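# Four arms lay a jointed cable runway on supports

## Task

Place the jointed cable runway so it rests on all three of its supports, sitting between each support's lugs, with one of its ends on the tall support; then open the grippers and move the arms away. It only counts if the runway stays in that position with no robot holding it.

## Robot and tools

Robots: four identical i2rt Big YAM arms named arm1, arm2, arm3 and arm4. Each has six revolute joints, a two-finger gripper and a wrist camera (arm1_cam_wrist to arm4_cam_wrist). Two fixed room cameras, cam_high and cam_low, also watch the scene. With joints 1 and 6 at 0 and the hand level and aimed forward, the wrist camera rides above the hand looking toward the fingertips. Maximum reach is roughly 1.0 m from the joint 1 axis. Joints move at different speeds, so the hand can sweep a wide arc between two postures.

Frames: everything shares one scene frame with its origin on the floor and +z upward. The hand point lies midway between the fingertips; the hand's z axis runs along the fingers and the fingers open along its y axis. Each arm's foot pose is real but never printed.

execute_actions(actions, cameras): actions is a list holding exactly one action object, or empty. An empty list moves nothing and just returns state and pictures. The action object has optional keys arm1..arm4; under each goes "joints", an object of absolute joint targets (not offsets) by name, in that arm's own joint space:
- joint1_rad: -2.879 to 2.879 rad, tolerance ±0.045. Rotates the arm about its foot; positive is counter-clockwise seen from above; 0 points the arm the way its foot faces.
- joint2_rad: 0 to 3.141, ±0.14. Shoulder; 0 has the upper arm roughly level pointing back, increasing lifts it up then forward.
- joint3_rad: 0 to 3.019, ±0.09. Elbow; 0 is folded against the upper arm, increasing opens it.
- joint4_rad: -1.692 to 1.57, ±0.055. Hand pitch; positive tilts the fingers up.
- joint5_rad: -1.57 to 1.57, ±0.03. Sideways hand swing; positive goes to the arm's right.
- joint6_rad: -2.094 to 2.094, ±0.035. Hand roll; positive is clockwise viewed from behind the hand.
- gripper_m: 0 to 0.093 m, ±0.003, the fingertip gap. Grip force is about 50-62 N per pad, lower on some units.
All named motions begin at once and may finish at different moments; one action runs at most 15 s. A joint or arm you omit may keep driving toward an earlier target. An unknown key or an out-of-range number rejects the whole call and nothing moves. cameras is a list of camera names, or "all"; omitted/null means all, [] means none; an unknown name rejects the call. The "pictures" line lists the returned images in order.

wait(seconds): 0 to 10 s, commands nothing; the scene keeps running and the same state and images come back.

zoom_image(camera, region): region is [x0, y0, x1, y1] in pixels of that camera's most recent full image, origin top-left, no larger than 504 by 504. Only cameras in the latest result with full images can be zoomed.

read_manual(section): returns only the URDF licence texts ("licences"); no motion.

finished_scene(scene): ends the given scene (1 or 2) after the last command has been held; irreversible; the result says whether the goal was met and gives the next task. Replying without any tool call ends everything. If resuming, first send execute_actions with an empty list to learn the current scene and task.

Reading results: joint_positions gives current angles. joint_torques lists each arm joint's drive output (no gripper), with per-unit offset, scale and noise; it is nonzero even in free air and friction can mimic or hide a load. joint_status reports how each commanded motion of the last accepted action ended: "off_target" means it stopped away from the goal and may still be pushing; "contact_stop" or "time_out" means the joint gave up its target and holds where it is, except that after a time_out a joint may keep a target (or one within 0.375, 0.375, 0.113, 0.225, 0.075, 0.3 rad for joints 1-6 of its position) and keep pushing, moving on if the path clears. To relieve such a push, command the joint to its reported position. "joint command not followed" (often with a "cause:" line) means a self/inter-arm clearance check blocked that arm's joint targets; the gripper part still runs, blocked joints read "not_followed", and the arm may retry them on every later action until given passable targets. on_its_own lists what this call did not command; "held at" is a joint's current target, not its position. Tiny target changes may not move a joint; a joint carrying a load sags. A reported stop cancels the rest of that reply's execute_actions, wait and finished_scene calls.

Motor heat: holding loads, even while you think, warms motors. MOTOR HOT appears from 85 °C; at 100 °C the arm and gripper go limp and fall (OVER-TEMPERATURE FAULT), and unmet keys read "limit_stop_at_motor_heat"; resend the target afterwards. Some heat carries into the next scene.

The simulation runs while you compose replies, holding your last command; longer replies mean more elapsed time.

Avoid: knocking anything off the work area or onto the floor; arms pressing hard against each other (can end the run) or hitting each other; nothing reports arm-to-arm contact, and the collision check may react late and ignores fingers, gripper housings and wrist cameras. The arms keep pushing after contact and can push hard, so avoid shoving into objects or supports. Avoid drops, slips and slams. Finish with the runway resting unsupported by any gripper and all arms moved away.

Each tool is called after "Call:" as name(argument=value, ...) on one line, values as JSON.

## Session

Call:
execute_actions(actions=[])

Scene clock: 0.00 s.
Joint torques (N m, as the arm reports them, + toward a larger angle): no reading
arm1.joint_positions: joint1_rad=-0.395 joint2_rad=+0.515 joint3_rad=+1.347 joint4_rad=-1.260 joint5_rad=+0.100 joint6_rad=-0.393 gripper_m=+0.095
arm1.joint_status: not commanded
arm1.hand: x=-0.9361 y=-0.2713 z=+1.5436 quat_wxyz=(-0.502, +0.039, -0.838, +0.212) (m; scene frame)
arm2.joint_positions: joint1_rad=+0.321 joint2_rad=+0.638 joint3_rad=+1.405 joint4_rad=-1.306 joint5_rad=+0.247 joint6_rad=-0.345 gripper_m=+0.094
arm2.joint_status: not commanded
arm2.hand: x=-0.2545 y=-0.4281 z=+1.5237 quat_wxyz=(-0.432, +0.734, -0.457, -0.256) (m; scene frame)
arm3.joint_positions: joint1_rad=+0.396 joint2_rad=+0.536 joint3_rad=+1.336 joint4_rad=-1.547 joint5_rad=-0.029 joint6_rad=-0.081 gripper_m=+0.095
arm3.joint_status: not commanded
arm3.hand: x=+0.2879 y=+0.1670 z=+1.5018 quat_wxyz=(-0.349, -0.404, -0.824, +0.188) (m; scene frame)
arm4.joint_positions: joint1_rad=-0.469 joint2_rad=+0.445 joint3_rad=+1.453 joint4_rad=-1.266 joint5_rad=-0.214 joint6_rad=+0.486 gripper_m=+0.095
arm4.joint_status: not commanded
arm4.hand: x=+0.9743 y=-0.1148 z=+1.6663 quat_wxyz=(-0.129, -0.748, +0.256, +0.599) (m; scene frame)
pictures: arm1_cam_wrist, arm2_cam_wrist, arm3_cam_wrist, arm4_cam_wrist, cam_high, cam_low
Images, in order (width x height): arm1_cam_wrist 616x616, arm2_cam_wrist 616x616, arm3_cam_wrist 616x616, arm4_cam_wrist 616x616, cam_high 504x504, cam_low 504x504.

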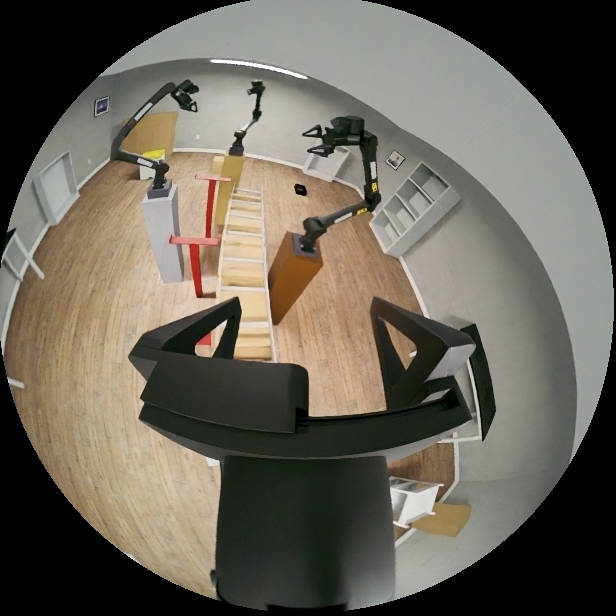

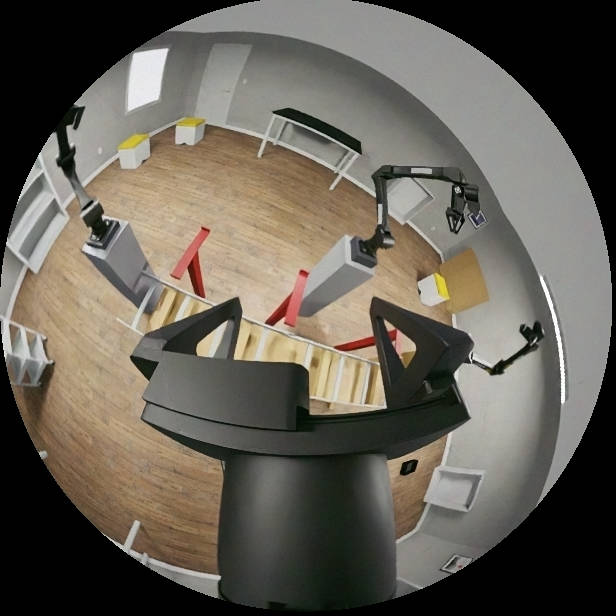

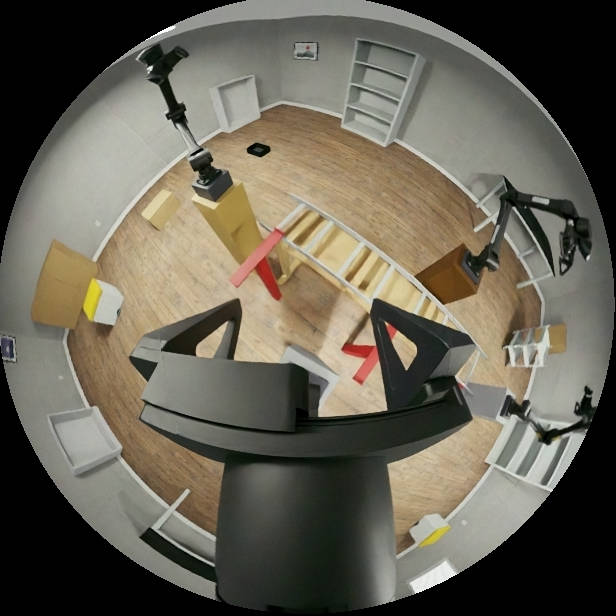

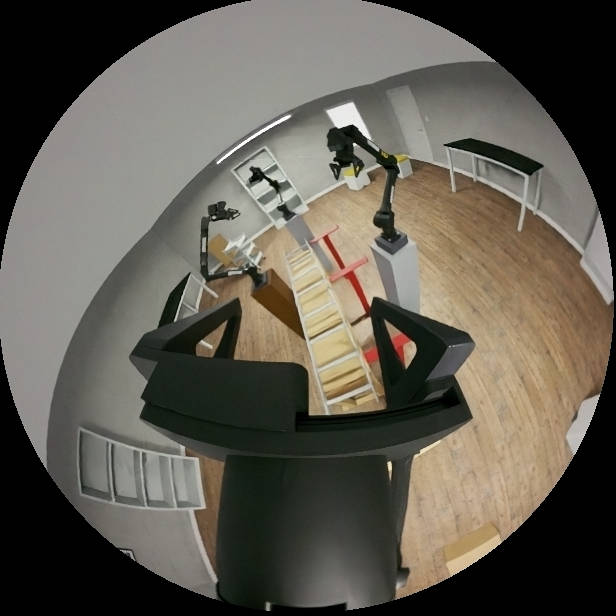

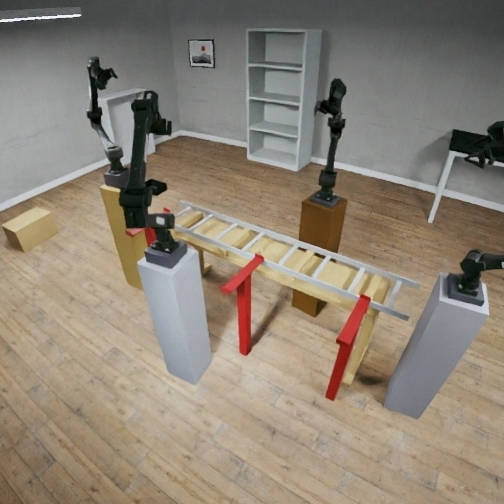

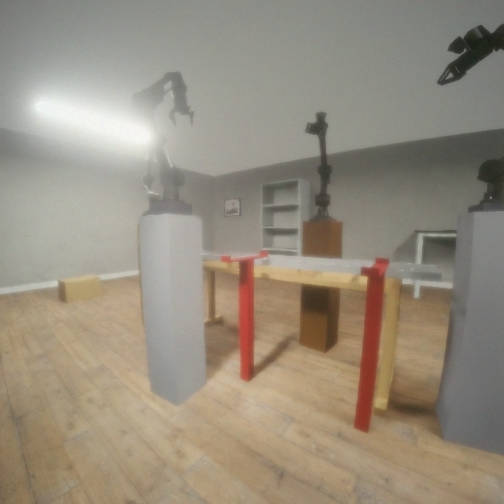

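Call:
execute_actions(actions=[{"arm1": {"joints": {"joint1_rad": -1.013, "joint2_rad": 1.868, "joint3_rad": 0.802, "joint4_rad": -0.505, "joint5_rad": 0.0, "joint6_rad": -0.862, "gripper_m": 0.085}}, "arm2": {"joints": {"joint1_rad": 0.944, "joint2_rad": 1.625, "joint3_rad": 0.488, "joint4_rad": -0.434, "joint5_rad": 0.0, "joint6_rad": -0.687, "gripper_m": 0.085}}, "arm3": {"joints": {"joint1_rad": 0.239, "joint2_rad": 2.218, "joint3_rad": 1.4245, "joint4_rad": -0.777, "joint5_rad": 0.0, "joint6_rad": -1.1545, "gripper_m": 0.085}}, "arm4": {"joints": {"joint1_rad": 0.757, "joint2_rad": 2.16, "joint3_rad": 1.108, "joint4_rad": -0.519, "joint5_rad": 0.0, "joint6_rad": 0.888, "gripper_m": 0.085}}}])

Scene clock: 39.87 s.
Joint torques (N m, as the arm reports them, + toward a larger angle): arm1=[-0.27 -9.84  4.15  1.15 -0.15 -0.09] | arm2=[ 0.39 -6.77  3.51  0.94 -0.11 -0.1 ] | arm3=[  0.19 -16.75   8.15   0.01   0.    -0.28] | arm4=[  0.74 -15.47   5.22   0.12   0.07   0.13]
arm1.joint_positions: joint1_rad=-1.014 joint2_rad=+1.859 joint3_rad=+0.805 joint4_rad=-0.515 joint5_rad=-0.001 joint6_rad=-0.852 gripper_m=+0.085
arm1.joint_status: all done
arm1.hand: x=-0.8793 y=-0.5017 z=+0.8849 quat_wxyz=(-0.003, -0.004, -1.000, +0.005) (m; scene frame)
arm2.joint_positions: joint1_rad=+0.940 joint2_rad=+1.613 joint3_rad=+0.484 joint4_rad=-0.451 joint5_rad=+0.001 joint6_rad=-0.678 gripper_m=+0.085
arm2.joint_status: all done
arm2.hand: x=-0.4452 y=-0.4991 z=+0.8881 quat_wxyz=(+0.002, +1.000, -0.008, -0.001) (m; scene frame)
arm3.joint_positions: joint1_rad=+0.248 joint2_rad=+2.230 joint3_rad=+1.406 joint4_rad=-0.788 joint5_rad=-0.003 joint6_rad=-1.141 gripper_m=+0.085
arm3.joint_status: all done
arm3.hand: x=+0.4186 y=-0.1860 z=+0.8707 quat_wxyz=(+0.005, -0.004, -1.000, -0.026) (m; scene frame)
arm4.joint_positions: joint1_rad=+0.766 joint2_rad=+2.172 joint3_rad=+1.105 joint4_rad=-0.526 joint5_rad=-0.001 joint6_rad=+0.878 gripper_m=+0.085
arm4.joint_status: all done
arm4.hand: x=+0.8306 y=-0.4975 z=+0.8746 quat_wxyz=(+0.008, -1.000, -0.009, -0.007) (m; scene frame)
pictures: arm1_cam_wrist, arm2_cam_wrist, arm3_cam_wrist, arm4_cam_wrist, cam_high, cam_low
Images, in order (width x height): arm1_cam_wrist 616x616, arm2_cam_wrist 616x616, arm3_cam_wrist 616x616, arm4_cam_wrist 616x616, cam_high 504x504, cam_low 504x504.

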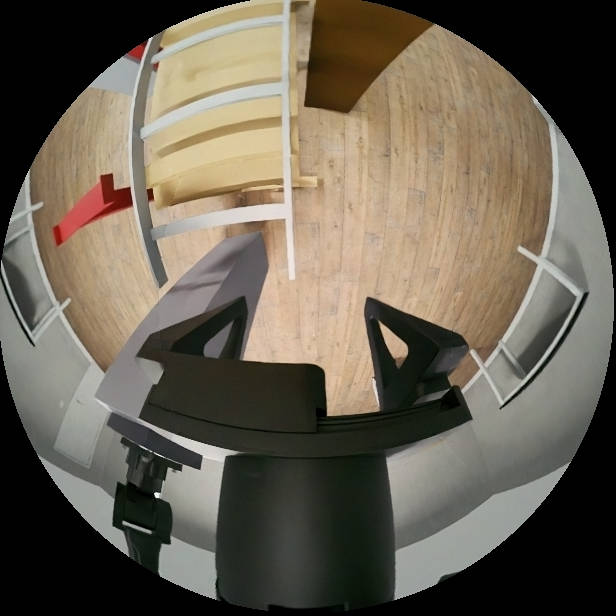

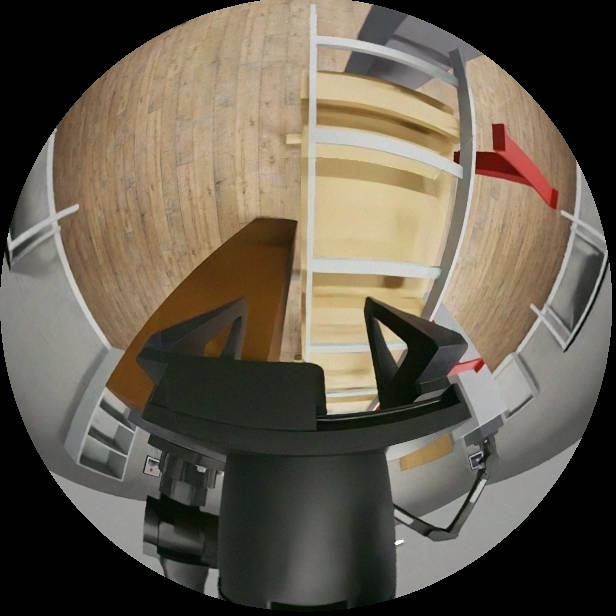

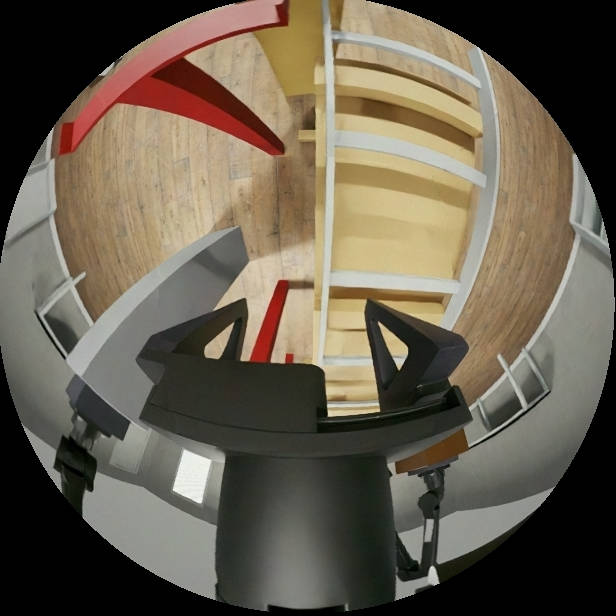

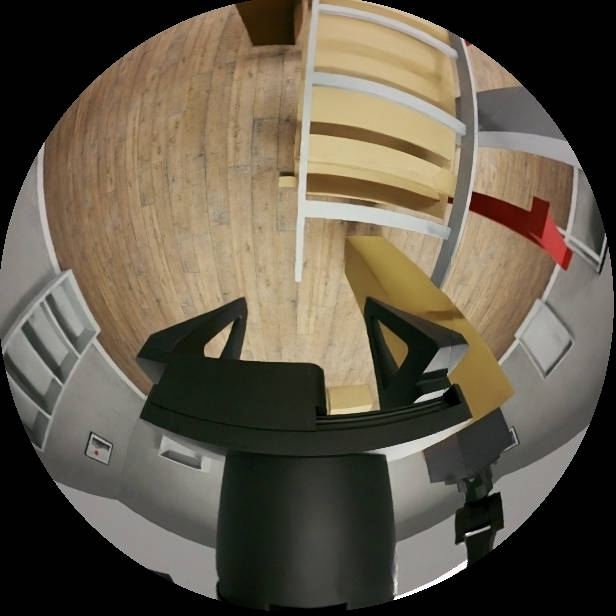

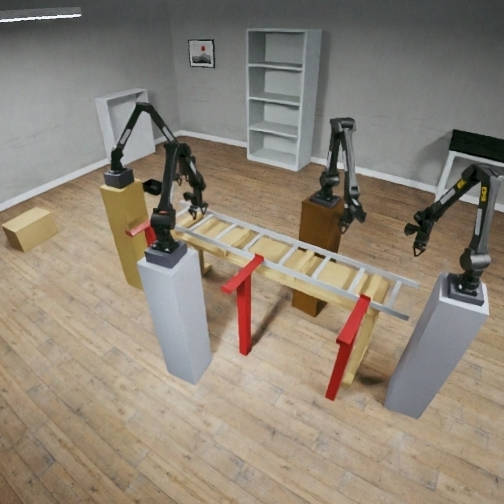

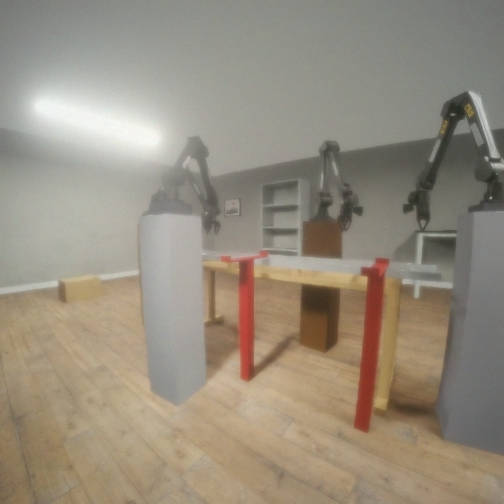

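Call:
execute_actions(actions=[{"arm1": {"joints": {"joint1_rad": -1.055, "joint2_rad": 2.425, "joint3_rad": 0.815, "joint4_rad": 0.045, "joint6_rad": -0.912}}, "arm2": {"joints": {"joint1_rad": 1.018, "joint2_rad": 2.37, "joint3_rad": 0.71, "joint4_rad": 0.10, "joint6_rad": -0.62}}, "arm3": {"joints": {"joint1_rad": 0.28, "joint2_rad": 2.63, "joint3_rad": 1.645, "joint4_rad": -0.548, "joint6_rad": -1.115}}, "arm4": {"joints": {"joint1_rad": 0.835, "joint2_rad": 2.61, "joint3_rad": 1.26, "joint4_rad": -0.195, "joint6_rad": 0.98}}}])

Scene clock: 92.07 s.
Joint torques (N m, as the arm reports them, + toward a larger angle): arm1=[ -0.84 -11.23   0.74   1.11  -0.15  -0.08] | arm2=[  0.7  -11.21  -0.39   0.94  -0.1    0.08] | arm3=[  0.77 -19.7    6.33  -0.21  -0.02  -0.08] | arm4=[  1.23 -17.49   3.25   0.16   0.06   0.12]
arm1.joint_positions: joint1_rad=-1.049 joint2_rad=+2.418 joint3_rad=+0.810 joint4_rad=+0.035 joint5_rad=-0.001 joint6_rad=-0.902 gripper_m=+0.085
arm1.joint_status: all done
arm1.hand: x=-0.9189 y=-0.4746 z=+0.6910 quat_wxyz=(-0.001, +0.004, -1.000, +0.003) (m; scene frame)
arm2.joint_positions: joint1_rad=+1.012 joint2_rad=+2.366 joint3_rad=+0.706 joint4_rad=+0.083 joint5_rad=+0.001 joint6_rad=-0.629 gripper_m=+0.085
arm2.joint_status: all done
arm2.hand: x=-0.4896 y=-0.4916 z=+0.6945 quat_wxyz=(+0.001, +1.000, +0.003, -0.002) (m; scene frame)
arm3.joint_positions: joint1_rad=+0.272 joint2_rad=+2.662 joint3_rad=+1.628 joint4_rad=-0.553 joint5_rad=-0.003 joint6_rad=-1.128 gripper_m=+0.085
arm3.joint_status: all done
arm3.hand: x=+0.4419 y=-0.1995 z=+0.6795 quat_wxyz=(+0.000, +0.002, -1.000, -0.014) (m; scene frame)
arm4.joint_positions: joint1_rad=+0.839 joint2_rad=+2.635 joint3_rad=+1.249 joint4_rad=-0.203 joint5_rad=-0.001 joint6_rad=+0.970 gripper_m=+0.085
arm4.joint_status: all done
arm4.hand: x=+0.8689 y=-0.5022 z=+0.6842 quat_wxyz=(+0.007, -1.000, +0.000, -0.005) (m; scene frame)
pictures: arm1_cam_wrist, arm2_cam_wrist, arm3_cam_wrist, arm4_cam_wrist, cam_high, cam_low
Images, in order (width x height): arm1_cam_wrist 616x616, arm2_cam_wrist 616x616, arm3_cam_wrist 616x616, arm4_cam_wrist 616x616, cam_high 504x504, cam_low 504x504.

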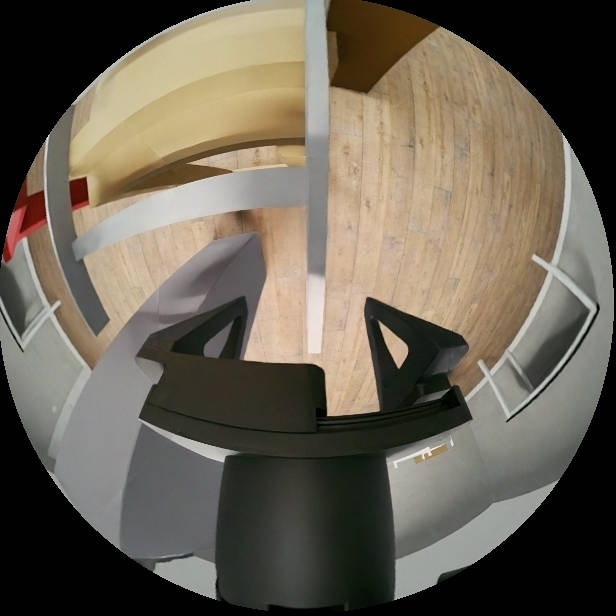

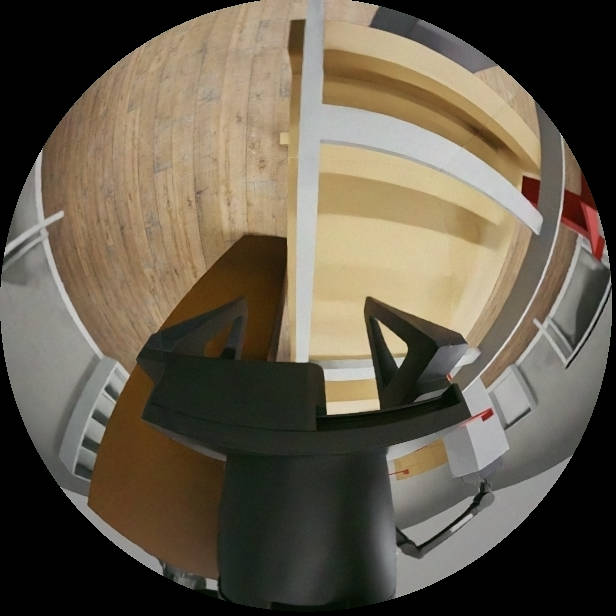

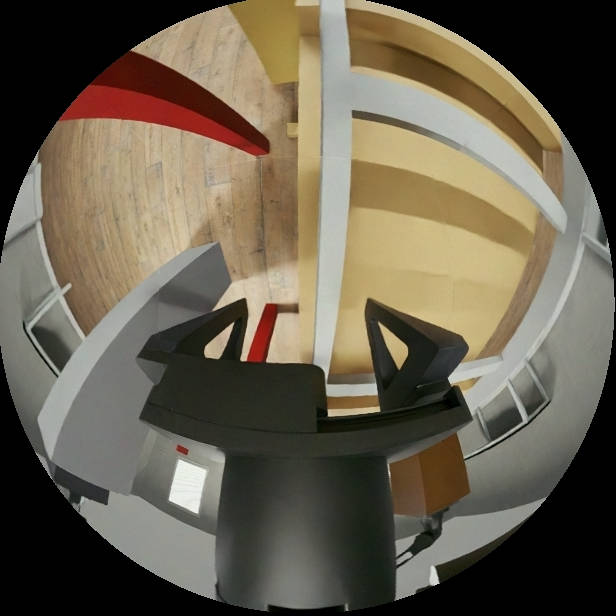

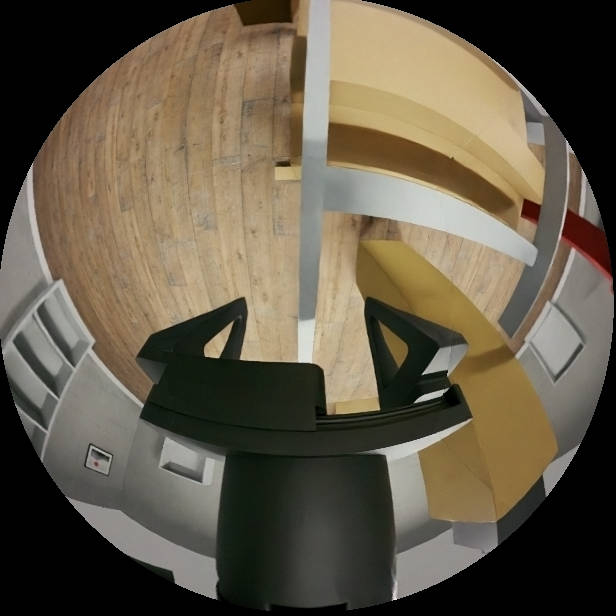

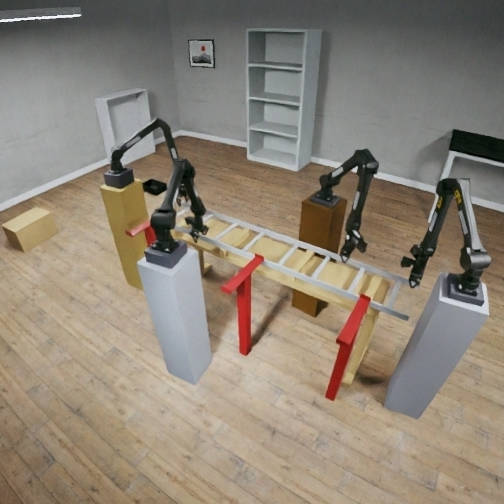

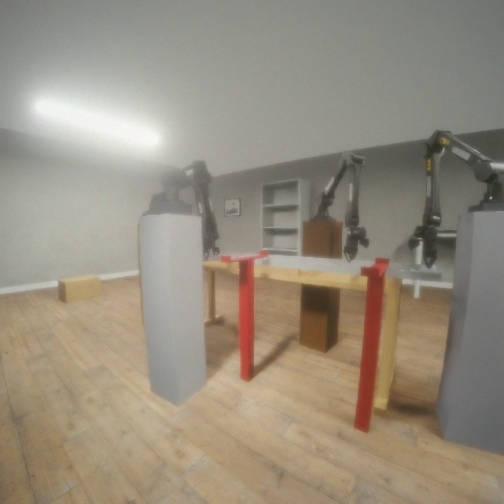

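Call:
execute_actions(actions=[{"arm1": {"joints": {"joint1_rad": -1.066, "joint2_rad": 2.51, "joint3_rad": 0.875, "joint4_rad": 0.075, "joint6_rad": -0.915}}, "arm2": {"joints": {"joint1_rad": 1.03, "joint2_rad": 2.475, "joint3_rad": 0.757, "joint4_rad": 0.165, "joint6_rad": -0.60}}, "arm3": {"joints": {"joint1_rad": 0.262, "joint2_rad": 2.68, "joint3_rad": 1.695, "joint4_rad": -0.537}}, "arm4": {"joints": {"joint2_rad": 2.667, "joint3_rad": 1.296, "joint4_rad": -0.158}}}], cameras=["arm1_cam_wrist", "arm2_cam_wrist", "arm3_cam_wrist", "arm4_cam_wrist"])

Scene clock: 119.67 s.
Joint torques (N m, as the arm reports them, + toward a larger angle): arm1=[ -1.38 -10.56   0.2    0.99  -0.15  -0.08] | arm2=[  1.17 -10.45  -1.05   0.82  -0.1    0.07] | arm3=[ -0.36 -15.59   7.55   0.    -0.06  -0.11] | arm4=[  1.15 -14.96   3.5    0.21   0.07   0.12]
arm1.joint_positions: joint1_rad=-1.054 joint2_rad=+2.490 joint3_rad=+0.877 joint4_rad=+0.069 joint5_rad=-0.001 joint6_rad=-0.905 gripper_m=+0.085
arm1.joint_status: all done
arm1.hand: x=-0.9088 y=-0.4902 z=+0.6671 quat_wxyz=(-0.010, +0.003, -1.000, +0.014) (m; scene frame)
arm2.joint_positions: joint1_rad=+1.018 joint2_rad=+2.462 joint3_rad=+0.758 joint4_rad=+0.152 joint5_rad=+0.001 joint6_rad=-0.609 gripper_m=+0.085
arm2.joint_status: all done
arm2.hand: x=-0.4980 y=-0.4881 z=+0.6652 quat_wxyz=(-0.006, +1.000, -0.004, -0.013) (m; scene frame)
arm3.joint_positions: joint1_rad=+0.272 joint2_rad=+2.667 joint3_rad=+1.668 joint4_rad=-0.547 joint5_rad=-0.003 joint6_rad=-1.128 gripper_m=+0.085
arm3.joint_status: all done
arm3.hand: x=+0.4513 y=-0.2192 z=+0.6841 quat_wxyz=(-0.008, +0.002, -1.000, +0.004) (m; scene frame)
arm4.joint_positions: joint1_rad=+0.839 joint2_rad=+2.659 joint3_rad=+1.284 joint4_rad=-0.165 joint5_rad=-0.001 joint6_rad=+0.970 gripper_m=+0.085
arm4.joint_status: all done
arm4.hand: x=+0.8580 y=-0.5180 z=+0.6762 quat_wxyz=(-0.013, -1.000, +0.001, +0.009) (m; scene frame)
pictures: arm1_cam_wrist, arm2_cam_wrist, arm3_cam_wrist, arm4_cam_wrist
Images, in order (width x height): arm1_cam_wrist 616x616, arm2_cam_wrist 616x616, arm3_cam_wrist 616x616, arm4_cam_wrist 616x616.

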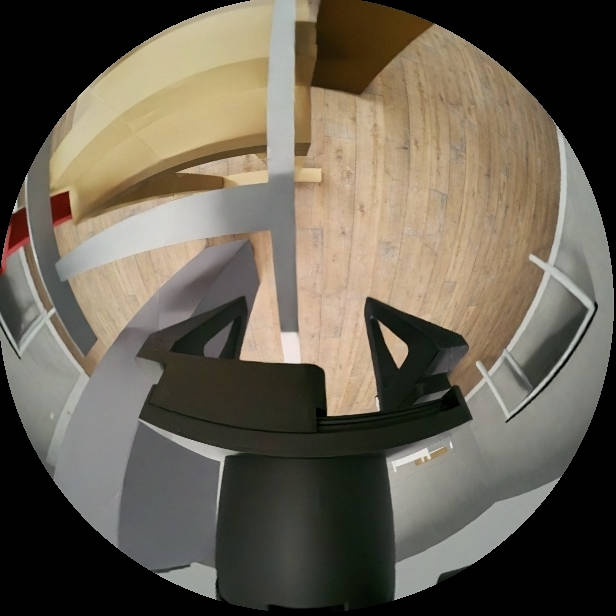

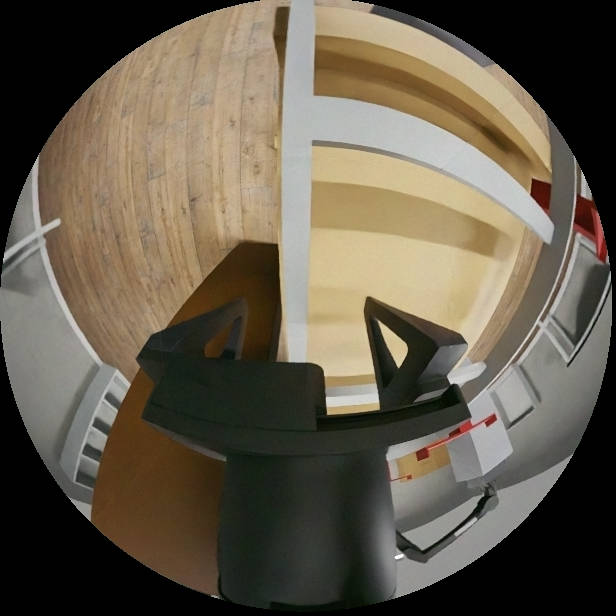

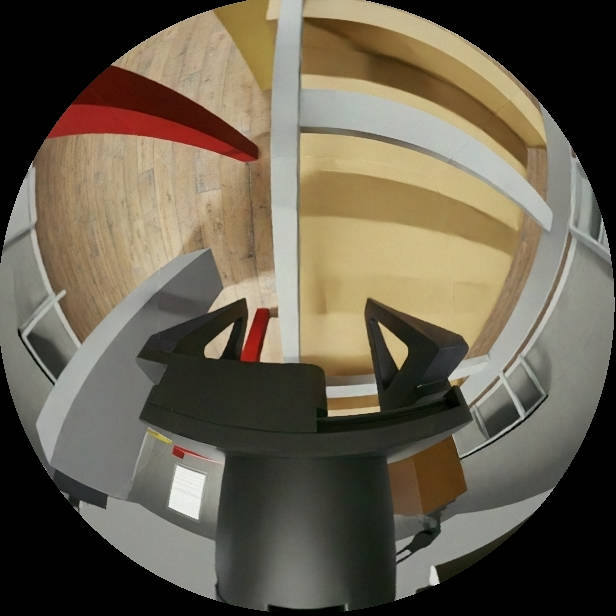

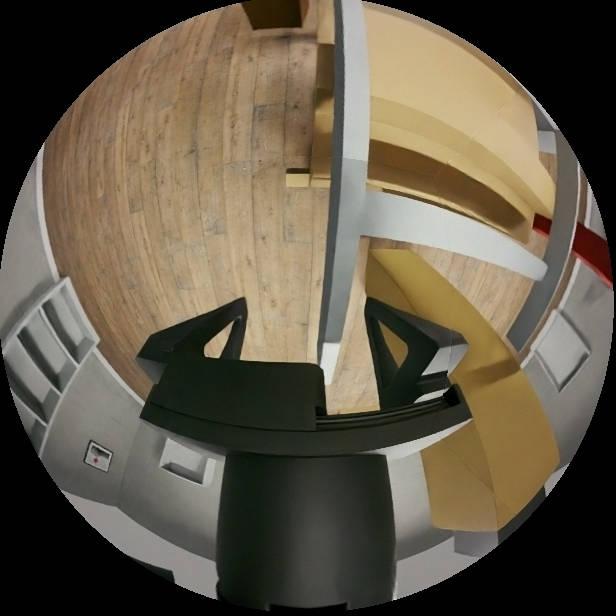

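Call:
execute_actions(actions=[{"arm1": {"joints": {"joint2_rad": 2.532}}, "arm2": {"joints": {"joint2_rad": 2.492}}, "arm3": {"joints": {"joint2_rad": 2.722, "joint3_rad": 1.705}}, "arm4": {"joints": {"joint2_rad": 2.705}}}], cameras=["arm1_cam_wrist", "arm2_cam_wrist", "arm3_cam_wrist", "arm4_cam_wrist"])

Scene clock: 123.47 s.
Joint torques (N m, as the arm reports them, + toward a larger angle): arm1=[ -1.45 -10.2    0.01   0.92  -0.15  -0.09] | arm2=[  1.2  -10.68  -1.09   0.84  -0.09   0.08] | arm3=[  0.06 -16.12   7.15  -0.16  -0.02  -0.09] | arm4=[  1.22 -15.46   3.05   0.12   0.07   0.12]
arm1.joint_positions: joint1_rad=-1.054 joint2_rad=+2.508 joint3_rad=+0.877 joint4_rad=+0.069 joint5_rad=-0.001 joint6_rad=-0.905 gripper_m=+0.085
arm1.joint_status: all done
arm1.hand: x=-0.9136 y=-0.4841 z=+0.6614 quat_wxyz=(-0.005, +0.003, -1.000, +0.008) (m; scene frame)
arm2.joint_positions: joint1_rad=+1.018 joint2_rad=+2.468 joint3_rad=+0.758 joint4_rad=+0.152 joint5_rad=+0.001 joint6_rad=-0.609 gripper_m=+0.085
arm2.joint_status: all done
arm2.hand: x=-0.4956 y=-0.4899 z=+0.6632 quat_wxyz=(-0.004, +1.000, -0.004, -0.010) (m; scene frame)
arm3.joint_positions: joint1_rad=+0.272 joint2_rad=+2.721 joint3_rad=+1.680 joint4_rad=-0.547 joint5_rad=-0.003 joint6_rad=-1.128 gripper_m=+0.085
arm3.joint_status: all done
arm3.hand: x=+0.4434 y=-0.2022 z=+0.6560 quat_wxyz=(+0.001, +0.002, -1.000, -0.015) (m; scene frame)
arm4.joint_positions: joint1_rad=+0.839 joint2_rad=+2.708 joint3_rad=+1.284 joint4_rad=-0.164 joint5_rad=-0.001 joint6_rad=+0.970 gripper_m=+0.085
arm4.joint_status: all done
arm4.hand: x=+0.8721 y=-0.4975 z=+0.6548 quat_wxyz=(+0.006, -1.000, +0.001, -0.005) (m; scene frame)
pictures: arm1_cam_wrist, arm2_cam_wrist, arm3_cam_wrist, arm4_cam_wrist
Images, in order (width x height): arm1_cam_wrist 616x616, arm2_cam_wrist 616x616, arm3_cam_wrist 616x616, arm4_cam_wrist 616x616.

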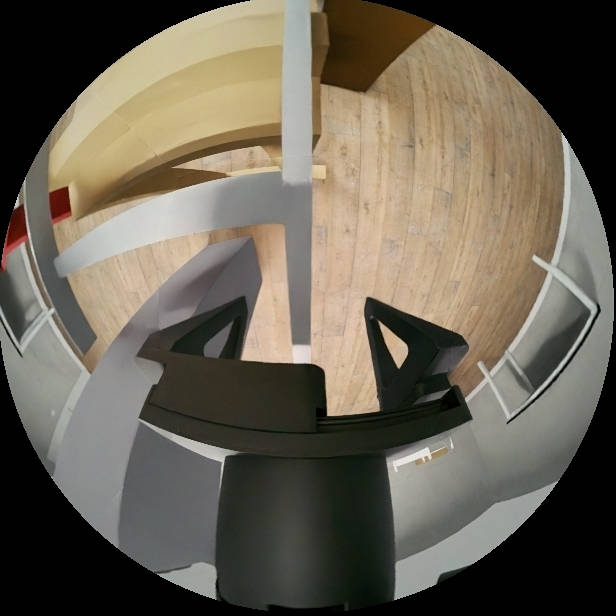

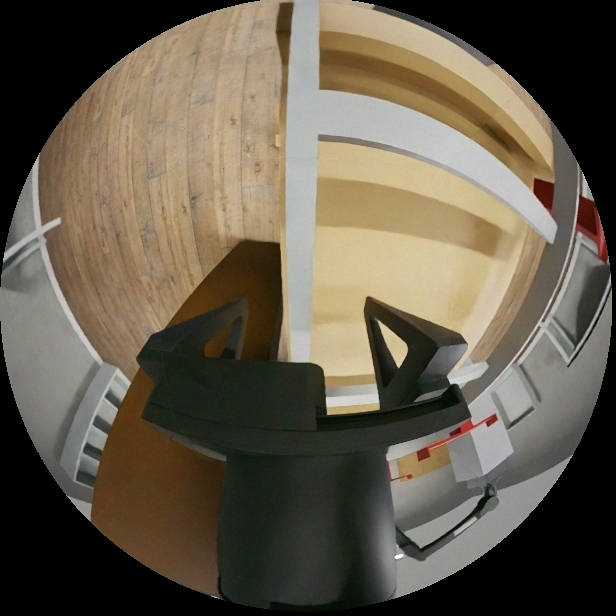

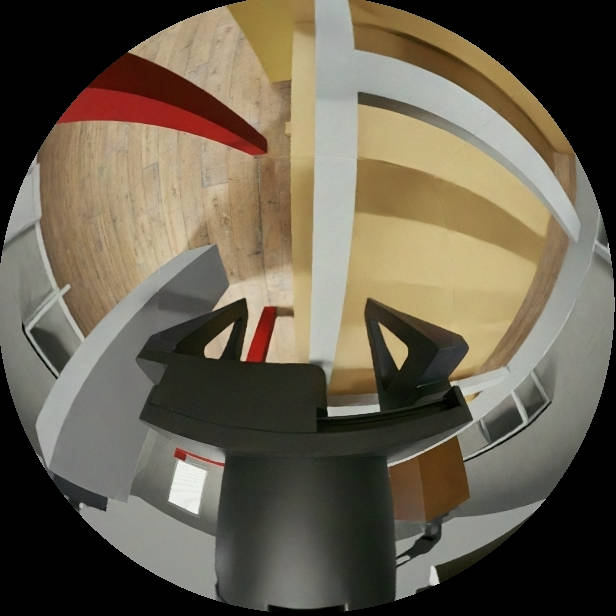

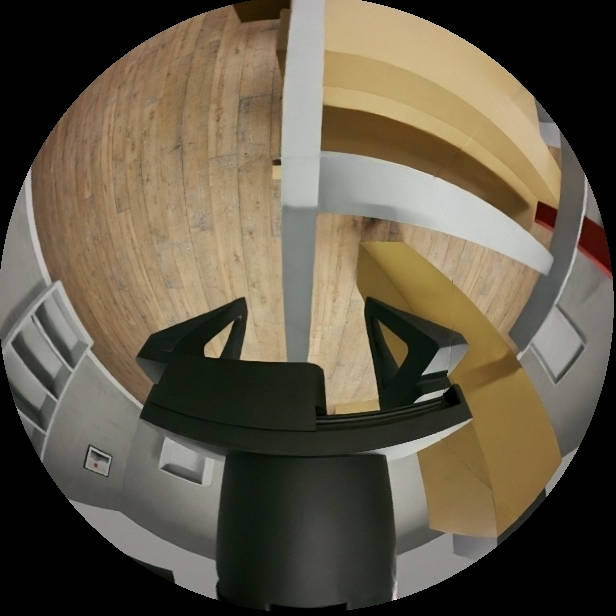

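Call:
execute_actions(actions=[{"arm1": {"joints": {"gripper_m": 0.0}}, "arm2": {"joints": {"gripper_m": 0.0}}, "arm3": {"joints": {"gripper_m": 0.0}}, "arm4": {"joints": {"gripper_m": 0.0}}}], cameras=[])

Call:
execute_actions(actions=[{"arm1": {"joints": {"joint2_rad": 2.38, "joint3_rad": 0.817, "joint4_rad": -0.005}}, "arm2": {"joints": {"joint2_rad": 2.245, "joint3_rad": 0.70, "joint4_rad": 0.055}}, "arm3": {"joints": {"joint2_rad": 2.40, "joint3_rad": 1.64, "joint4_rad": -0.60}}, "arm4": {"joints": {"joint2_rad": 2.51, "joint3_rad": 1.17, "joint4_rad": -0.228}}}], cameras=["cam_high", "cam_low"])

Scene clock: 198.90 s.
Joint torques (N m, as the arm reports them, + toward a larger angle): arm1=[ -1.26 -10.41   0.26   1.01   0.31   0.  ] | arm2=[  0.96 -10.37  -0.93   0.79   0.18  -0.08] | arm3=[ -0.02 -16.59   6.39  -0.47  -0.33  -0.16] | arm4=[  1.21 -15.68   2.66  -0.06   0.31  -0.1 ]
arm1.joint_positions: joint1_rad=-1.054 joint2_rad=+2.509 joint3_rad=+0.874 joint4_rad=+0.068 joint5_rad=-0.011 joint6_rad=-0.913 gripper_m=+0.010
arm1.joint_status: gripper_m off_target (ended at +0.010, target +0.000)
arm1.hand: x=-0.9140 y=-0.4809 z=+0.6610 quat_wxyz=(-0.007, +0.007, -1.000, +0.002) (m; scene frame)
arm2.joint_positions: joint1_rad=+1.020 joint2_rad=+2.471 joint3_rad=+0.755 joint4_rad=+0.153 joint5_rad=-0.007 joint6_rad=-0.593 gripper_m=+0.009
arm2.joint_status: gripper_m off_target (ended at +0.009, target +0.000)
arm2.hand: x=-0.4949 y=-0.4930 z=+0.6627 quat_wxyz=(+0.000, +1.000, -0.010, -0.010) (m; scene frame)
arm3.joint_positions: joint1_rad=+0.270 joint2_rad=+2.721 joint3_rad=+1.687 joint4_rad=-0.536 joint5_rad=+0.003 joint6_rad=-1.122 gripper_m=+0.009
arm3.joint_status: gripper_m off_target (ended at +0.009, target +0.000)
arm3.hand: x=+0.4441 y=-0.2095 z=+0.6572 quat_wxyz=(-0.001, -0.002, -1.000, -0.005) (m; scene frame)
arm4.joint_positions: joint1_rad=+0.839 joint2_rad=+2.708 joint3_rad=+1.289 joint4_rad=-0.159 joint5_rad=-0.008 joint6_rad=+0.995 gripper_m=+0.009
arm4.joint_status: gripper_m off_target (ended at +0.009, target +0.000)
arm4.hand: x=+0.8707 y=-0.5017 z=+0.6551 quat_wxyz=(+0.001, -1.000, +0.013, -0.005) (m; scene frame)
pictures: none
No camera images: the call's "cameras" was empty. Leave "cameras" out to get every camera's image.

Scene clock: 201.17 s.
Joint torques (N m, as the arm reports them, + toward a larger angle): arm1=[ -1.32 -11.12   0.78   0.77   0.04   0.13] | arm2=[  0.89 -22.24  -2.56  -0.59   0.14  -0.03] | arm3=[ -0.07 -33.01   6.93  -2.65   0.65  -0.03] | arm4=[  2.81 -17.64   2.57  -0.16   0.7    0.11]
arm1.joint_positions: joint1_rad=-1.055 joint2_rad=+2.371 joint3_rad=+0.817 joint4_rad=-0.007 joint5_rad=-0.005 joint6_rad=-0.925 gripper_m=+0.010
arm1.joint_status: all done
arm1.hand: x=-0.9113 y=-0.4860 z=+0.7063 quat_wxyz=(-0.007, +0.013, -1.000, +0.007) (m; scene frame)
arm2.joint_positions: joint1_rad=+1.021 joint2_rad=+2.389 joint3_rad=+0.727 joint4_rad=+0.079 joint5_rad=-0.006 joint6_rad=-0.599 gripper_m=+0.009
arm2.joint_status: joint2_rad time_out (moved -0.081 of -0.226); the others done
arm2.on_its_own: joint2_rad reads +2.389 and still pushes toward +2.245 since a time_out
arm2.hand: x=-0.4936 y=-0.4938 z=+0.6872 quat_wxyz=(+0.006, +1.000, -0.007, -0.001) (m; scene frame)
arm3.joint_positions: joint1_rad=+0.268 joint2_rad=+2.645 joint3_rad=+1.618 joint4_rad=-0.541 joint5_rad=-0.018 joint6_rad=-1.135 gripper_m=+0.009
arm3.joint_status: joint2_rad time_out (moved -0.076 of -0.321); joint4_rad time_out (moved -0.005 of -0.064); the others done
arm3.on_its_own: joint2_rad reads +2.645 and still pushes toward +2.400 since a time_out; joint4_rad reads -0.541 and still pushes toward -0.600 since a time_out
arm3.hand: x=+0.4440 y=-0.2040 z=+0.6869 quat_wxyz=(-0.011, +0.003, -1.000, -0.009) (m; scene frame)
arm4.joint_positions: joint1_rad=+0.819 joint2_rad=+2.544 joint3_rad=+1.168 joint4_rad=-0.228 joint5_rad=-0.019 joint6_rad=+0.972 gripper_m=+0.009
arm4.joint_status: all done
arm4.hand: x=+0.8716 y=-0.4886 z=+0.7176 quat_wxyz=(+0.008, -1.000, +0.011, -0.017) (m; scene frame)
pictures: cam_high, cam_low
Images, in order (width x height): cam_high 504x504, cam_low 504x504.

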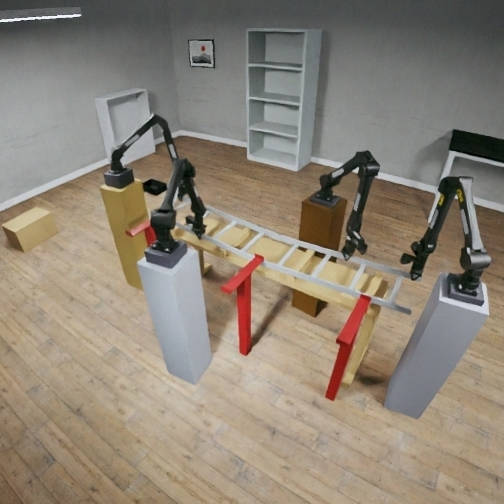

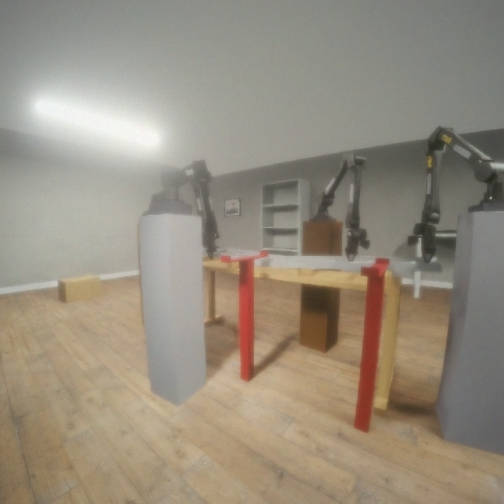

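Call:
execute_actions(actions=[], cameras=["cam_high"])

Scene clock: 219.20 s.
Joint torques (N m, as the arm reports them, + toward a larger angle): arm1=[ -1.32 -11.09   0.77   0.76   0.03   0.12] | arm2=[  0.85 -22.18  -2.59  -0.63   0.14  -0.03] | arm3=[  0.14 -33.1    6.82  -2.7    0.65  -0.06] | arm4=[  2.86 -17.61   2.57  -0.18   0.7    0.11]
arm1.joint_positions: joint1_rad=-1.055 joint2_rad=+2.371 joint3_rad=+0.817 joint4_rad=-0.007 joint5_rad=-0.005 joint6_rad=-0.925 gripper_m=+0.010
arm1.joint_status: all done
arm1.hand: x=-0.9113 y=-0.4860 z=+0.7063 quat_wxyz=(-0.007, +0.013, -1.000, +0.007) (m; scene frame)
arm2.joint_positions: joint1_rad=+1.021 joint2_rad=+2.389 joint3_rad=+0.727 joint4_rad=+0.079 joint5_rad=-0.006 joint6_rad=-0.599 gripper_m=+0.009
arm2.joint_status: joint2_rad time_out (moved -0.081 of -0.226); the others done
arm2.on_its_own: joint2_rad reads +2.389 and still pushes toward +2.245 since a time_out
arm2.hand: x=-0.4936 y=-0.4938 z=+0.6872 quat_wxyz=(+0.006, +1.000, -0.007, -0.001) (m; scene frame)
arm3.joint_positions: joint1_rad=+0.268 joint2_rad=+2.645 joint3_rad=+1.618 joint4_rad=-0.541 joint5_rad=-0.018 joint6_rad=-1.135 gripper_m=+0.009
arm3.joint_status: joint2_rad time_out (moved -0.076 of -0.321); joint4_rad time_out (moved -0.005 of -0.064); the others done
arm3.on_its_own: joint2_rad reads +2.645 and still pushes toward +2.400 since a time_out; joint4_rad reads -0.541 and still pushes toward -0.600 since a time_out
arm3.hand: x=+0.4440 y=-0.2040 z=+0.6869 quat_wxyz=(-0.011, +0.003, -1.000, -0.009) (m; scene frame)
arm4.joint_positions: joint1_rad=+0.819 joint2_rad=+2.544 joint3_rad=+1.168 joint4_rad=-0.228 joint5_rad=-0.019 joint6_rad=+0.972 gripper_m=+0.009
arm4.joint_status: all done
arm4.hand: x=+0.8716 y=-0.4886 z=+0.7176 quat_wxyz=(+0.008, -1.000, +0.011, -0.017) (m; scene frame)
pictures: cam_high
Images, in order (width x height): cam_high 504x504.

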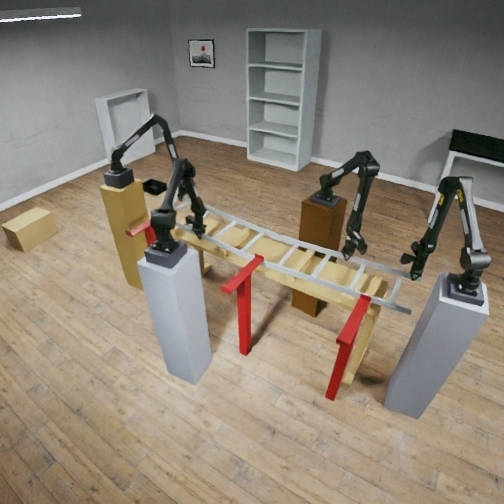

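Call:
execute_actions(actions=[{"arm1":{"joints":{"joint1_rad":-1.055,"joint2_rad":2.195,"joint3_rad":0.746,"joint4_rad":-0.121,"joint6_rad":-0.91}},"arm2":{"joints":{"joint1_rad":1.02,"joint2_rad":1.967,"joint3_rad":0.61,"joint4_rad":-0.10,"joint6_rad":-0.60}},"arm3":{"joints":{"joint1_rad":0.265,"joint2_rad":2.144,"joint3_rad":1.54,"joint4_rad":-0.75,"joint6_rad":-1.13}},"arm4":{"joints":{"joint1_rad":0.855,"joint2_rad":2.207,"joint3_rad":1.058,"joint4_rad":-0.386,"joint6_rad":0.967}}}], cameras=["cam_high"])

Scene clock: 228.67 s.
Joint torques (N m, as the arm reports them, + toward a larger angle): arm1=[-0.26 -9.46  1.98  1.02  0.91  0.06] | arm2=[  0.28 -19.46   0.59  -0.31  -0.11  -0.11] | arm3=[  0.67 -30.67   9.56  -3.06   0.37  -0.31] | arm4=[  2.45 -14.73   5.69   0.61  -0.04  -0.24]
arm1.joint_positions: joint1_rad=-1.055 joint2_rad=+2.174 joint3_rad=+0.742 joint4_rad=-0.129 joint5_rad=-0.024 joint6_rad=-0.914 gripper_m=+0.010
arm1.joint_status: all done
arm1.hand: x=-0.9100 y=-0.4824 z=+0.7683 quat_wxyz=(-0.014, +0.007, -1.000, +0.001) (m; scene frame)
arm2.joint_positions: joint1_rad=+1.020 joint2_rad=+2.088 joint3_rad=+0.612 joint4_rad=-0.083 joint5_rad=+0.001 joint6_rad=-0.592 gripper_m=+0.009
arm2.joint_status: all done
arm2.hand: x=-0.4923 y=-0.4922 z=+0.7736 quat_wxyz=(-0.004, +1.000, -0.012, -0.009) (m; scene frame)
arm3.joint_positions: joint1_rad=+0.272 joint2_rad=+2.373 joint3_rad=+1.502 joint4_rad=-0.689 joint5_rad=-0.012 joint6_rad=-1.122 gripper_m=+0.009
arm3.joint_status: joint2_rad time_out (moved -0.272 of -0.501); joint4_rad time_out (moved -0.147 of -0.209); the others done
arm3.on_its_own: joint2_rad reads +2.373 and still pushes toward +2.144 since a time_out; joint4_rad reads -0.689 and still pushes toward -0.750 since a time_out
arm3.hand: x=+0.4466 y=-0.2090 z=+0.8150 quat_wxyz=(-0.009, -0.001, -1.000, -0.004) (m; scene frame)
arm4.joint_positions: joint1_rad=+0.843 joint2_rad=+2.214 joint3_rad=+1.039 joint4_rad=-0.405 joint5_rad=+0.002 joint6_rad=+0.999 gripper_m=+0.009
arm4.joint_status: all done
arm4.hand: x=+0.8723 y=-0.4999 z=+0.8449 quat_wxyz=(+0.005, -1.000, +0.013, -0.002) (m; scene frame)
pictures: cam_high
Images, in order (width x height): cam_high 504x504.

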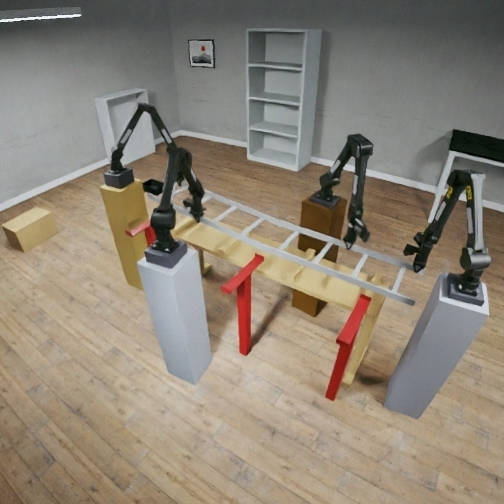

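Call:
execute_actions(actions=[{"arm1":{"joints":{"joint1_rad":-1.055,"joint2_rad":2.02,"joint3_rad":0.708,"joint4_rad":-0.265,"joint6_rad":-0.91}},"arm2":{"joints":{"joint1_rad":1.02,"joint2_rad":1.80,"joint3_rad":0.596,"joint4_rad":-0.273,"joint6_rad":-0.60}},"arm3":{"joints":{"joint1_rad":0.261,"joint2_rad":2.02,"joint3_rad":1.535,"joint4_rad":-0.88,"joint6_rad":-1.132}},"arm4":{"joints":{"joint1_rad":0.843,"joint2_rad":1.977,"joint3_rad":1.05,"joint4_rad":-0.605,"joint6_rad":0.95}}}], cameras=["cam_high"])

Scene clock: 235.47 s.
Joint torques (N m, as the arm reports them, + toward a larger angle): arm1=[-0.3  -9.49  2.43  0.67  0.69  0.04] | arm2=[  0.18 -18.4    2.28  -0.88   0.2   -0.14] | arm3=[ -0.15 -30.88  10.86  -2.95   0.56  -0.31] | arm4=[  2.28 -14.35   7.39   0.66   0.28  -0.3 ]
arm1.joint_positions: joint1_rad=-1.055 joint2_rad=+2.008 joint3_rad=+0.712 joint4_rad=-0.265 joint5_rad=-0.019 joint6_rad=-0.912 gripper_m=+0.010
arm1.joint_status: all done
arm1.hand: x=-0.9098 y=-0.4837 z=+0.8198 quat_wxyz=(-0.012, +0.006, -1.000, +0.002) (m; scene frame)
arm2.joint_positions: joint1_rad=+1.020 joint2_rad=+1.917 joint3_rad=+0.589 joint4_rad=-0.241 joint5_rad=-0.007 joint6_rad=-0.589 gripper_m=+0.009
arm2.joint_status: all done
arm2.hand: x=-0.4924 y=-0.4939 z=+0.8209 quat_wxyz=(+0.002, +1.000, -0.012, -0.008) (m; scene frame)
arm3.joint_positions: joint1_rad=+0.266 joint2_rad=+2.251 joint3_rad=+1.491 joint4_rad=-0.813 joint5_rad=-0.015 joint6_rad=-1.127 gripper_m=+0.009
arm3.joint_status: joint2_rad time_out (moved -0.123 of -0.353); joint4_rad time_out (moved -0.124 of -0.191); the others done
arm3.on_its_own: joint2_rad reads +2.251 and still pushes toward +2.020 since a time_out; joint4_rad reads -0.813 and still pushes toward -0.880 since a time_out
arm3.hand: x=+0.4435 y=-0.2106 z=+0.8816 quat_wxyz=(-0.008, -0.002, -1.000, -0.010) (m; scene frame)
arm4.joint_positions: joint1_rad=+0.833 joint2_rad=+1.988 joint3_rad=+1.030 joint4_rad=-0.626 joint5_rad=-0.007 joint6_rad=+0.988 gripper_m=+0.009
arm4.joint_status: joint6_rad off_target (ended at +0.988, target +0.950); the others done
arm4.hand: x=+0.8665 y=-0.5033 z=+0.9416 quat_wxyz=(+0.003, -1.000, +0.012, -0.006) (m; scene frame)
pictures: cam_high
Images, in order (width x height): cam_high 504x504.

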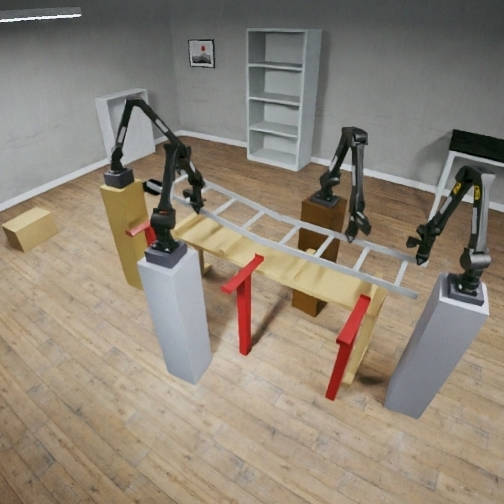

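Call:
execute_actions(actions=[{"arm1":{"joints":{"joint1_rad":-0.909,"joint2_rad":1.973,"joint3_rad":0.563,"joint4_rad":-0.176,"joint6_rad":-0.758}},"arm2":{"joints":{"joint1_rad":0.871,"joint2_rad":1.84,"joint3_rad":0.734,"joint4_rad":-0.365,"joint6_rad":-0.765}},"arm3":{"joints":{"joint1_rad":0.3195,"joint2_rad":1.915,"joint3_rad":1.28,"joint4_rad":-0.74,"joint6_rad":-1.0735}},"arm4":{"joints":{"joint1_rad":0.735,"joint2_rad":1.877,"joint3_rad":0.873,"joint4_rad":-0.52,"joint6_rad":0.85}}}], cameras=["cam_high"])

Scene clock: 249.60 s.
Joint torques (N m, as the arm reports them, + toward a larger angle): arm1=[-0.06 -7.64  1.57  0.96  0.4   0.22] | arm2=[  1.08 -19.11   3.92  -1.36  -0.43  -0.11] | arm3=[ -0.47 -28.47   8.77  -2.3    0.55  -0.26] | arm4=[  2.39 -13.75   7.13   0.72   0.08  -0.21]
arm1.joint_positions: joint1_rad=-0.913 joint2_rad=+1.956 joint3_rad=+0.570 joint4_rad=-0.182 joint5_rad=-0.012 joint6_rad=-0.778 gripper_m=+0.009
arm1.joint_status: all done
arm1.hand: x=-0.9122 y=-0.4150 z=+0.8225 quat_wxyz=(-0.007, +0.010, -1.000, +0.001) (m; scene frame)
arm2.joint_positions: joint1_rad=+0.860 joint2_rad=+1.950 joint3_rad=+0.712 joint4_rad=-0.320 joint5_rad=+0.010 joint6_rad=-0.756 gripper_m=+0.009
arm2.joint_status: all done
arm2.hand: x=-0.4923 y=-0.4214 z=+0.8243 quat_wxyz=(-0.009, +1.000, -0.010, -0.006) (m; scene frame)
arm3.joint_positions: joint1_rad=+0.328 joint2_rad=+2.134 joint3_rad=+1.246 joint4_rad=-0.694 joint5_rad=-0.014 joint6_rad=-1.072 gripper_m=+0.009
arm3.joint_status: joint2_rad time_out (moved -0.117 of -0.336); the others done
arm3.on_its_own: joint2_rad reads +2.134 and still pushes toward +1.915 since a time_out
arm3.hand: x=+0.4424 y=-0.1332 z=+0.8815 quat_wxyz=(-0.005, +0.002, -1.000, -0.014) (m; scene frame)
arm4.joint_positions: joint1_rad=+0.724 joint2_rad=+1.904 joint3_rad=+0.847 joint4_rad=-0.543 joint5_rad=-0.001 joint6_rad=+0.879 gripper_m=+0.009
arm4.joint_status: all done
arm4.hand: x=+0.8681 y=-0.4244 z=+0.9384 quat_wxyz=(+0.010, -1.000, +0.012, -0.009) (m; scene frame)
pictures: cam_high
Images, in order (width x height): cam_high 504x504.

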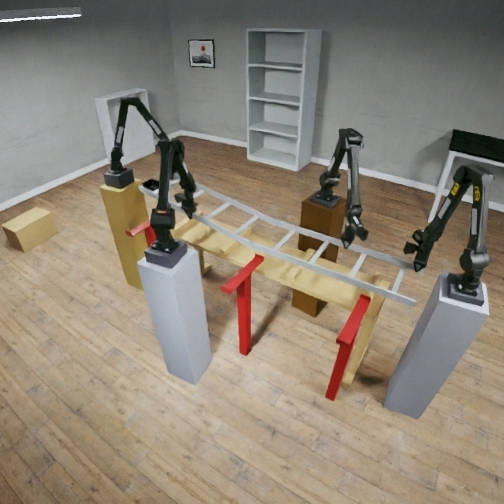

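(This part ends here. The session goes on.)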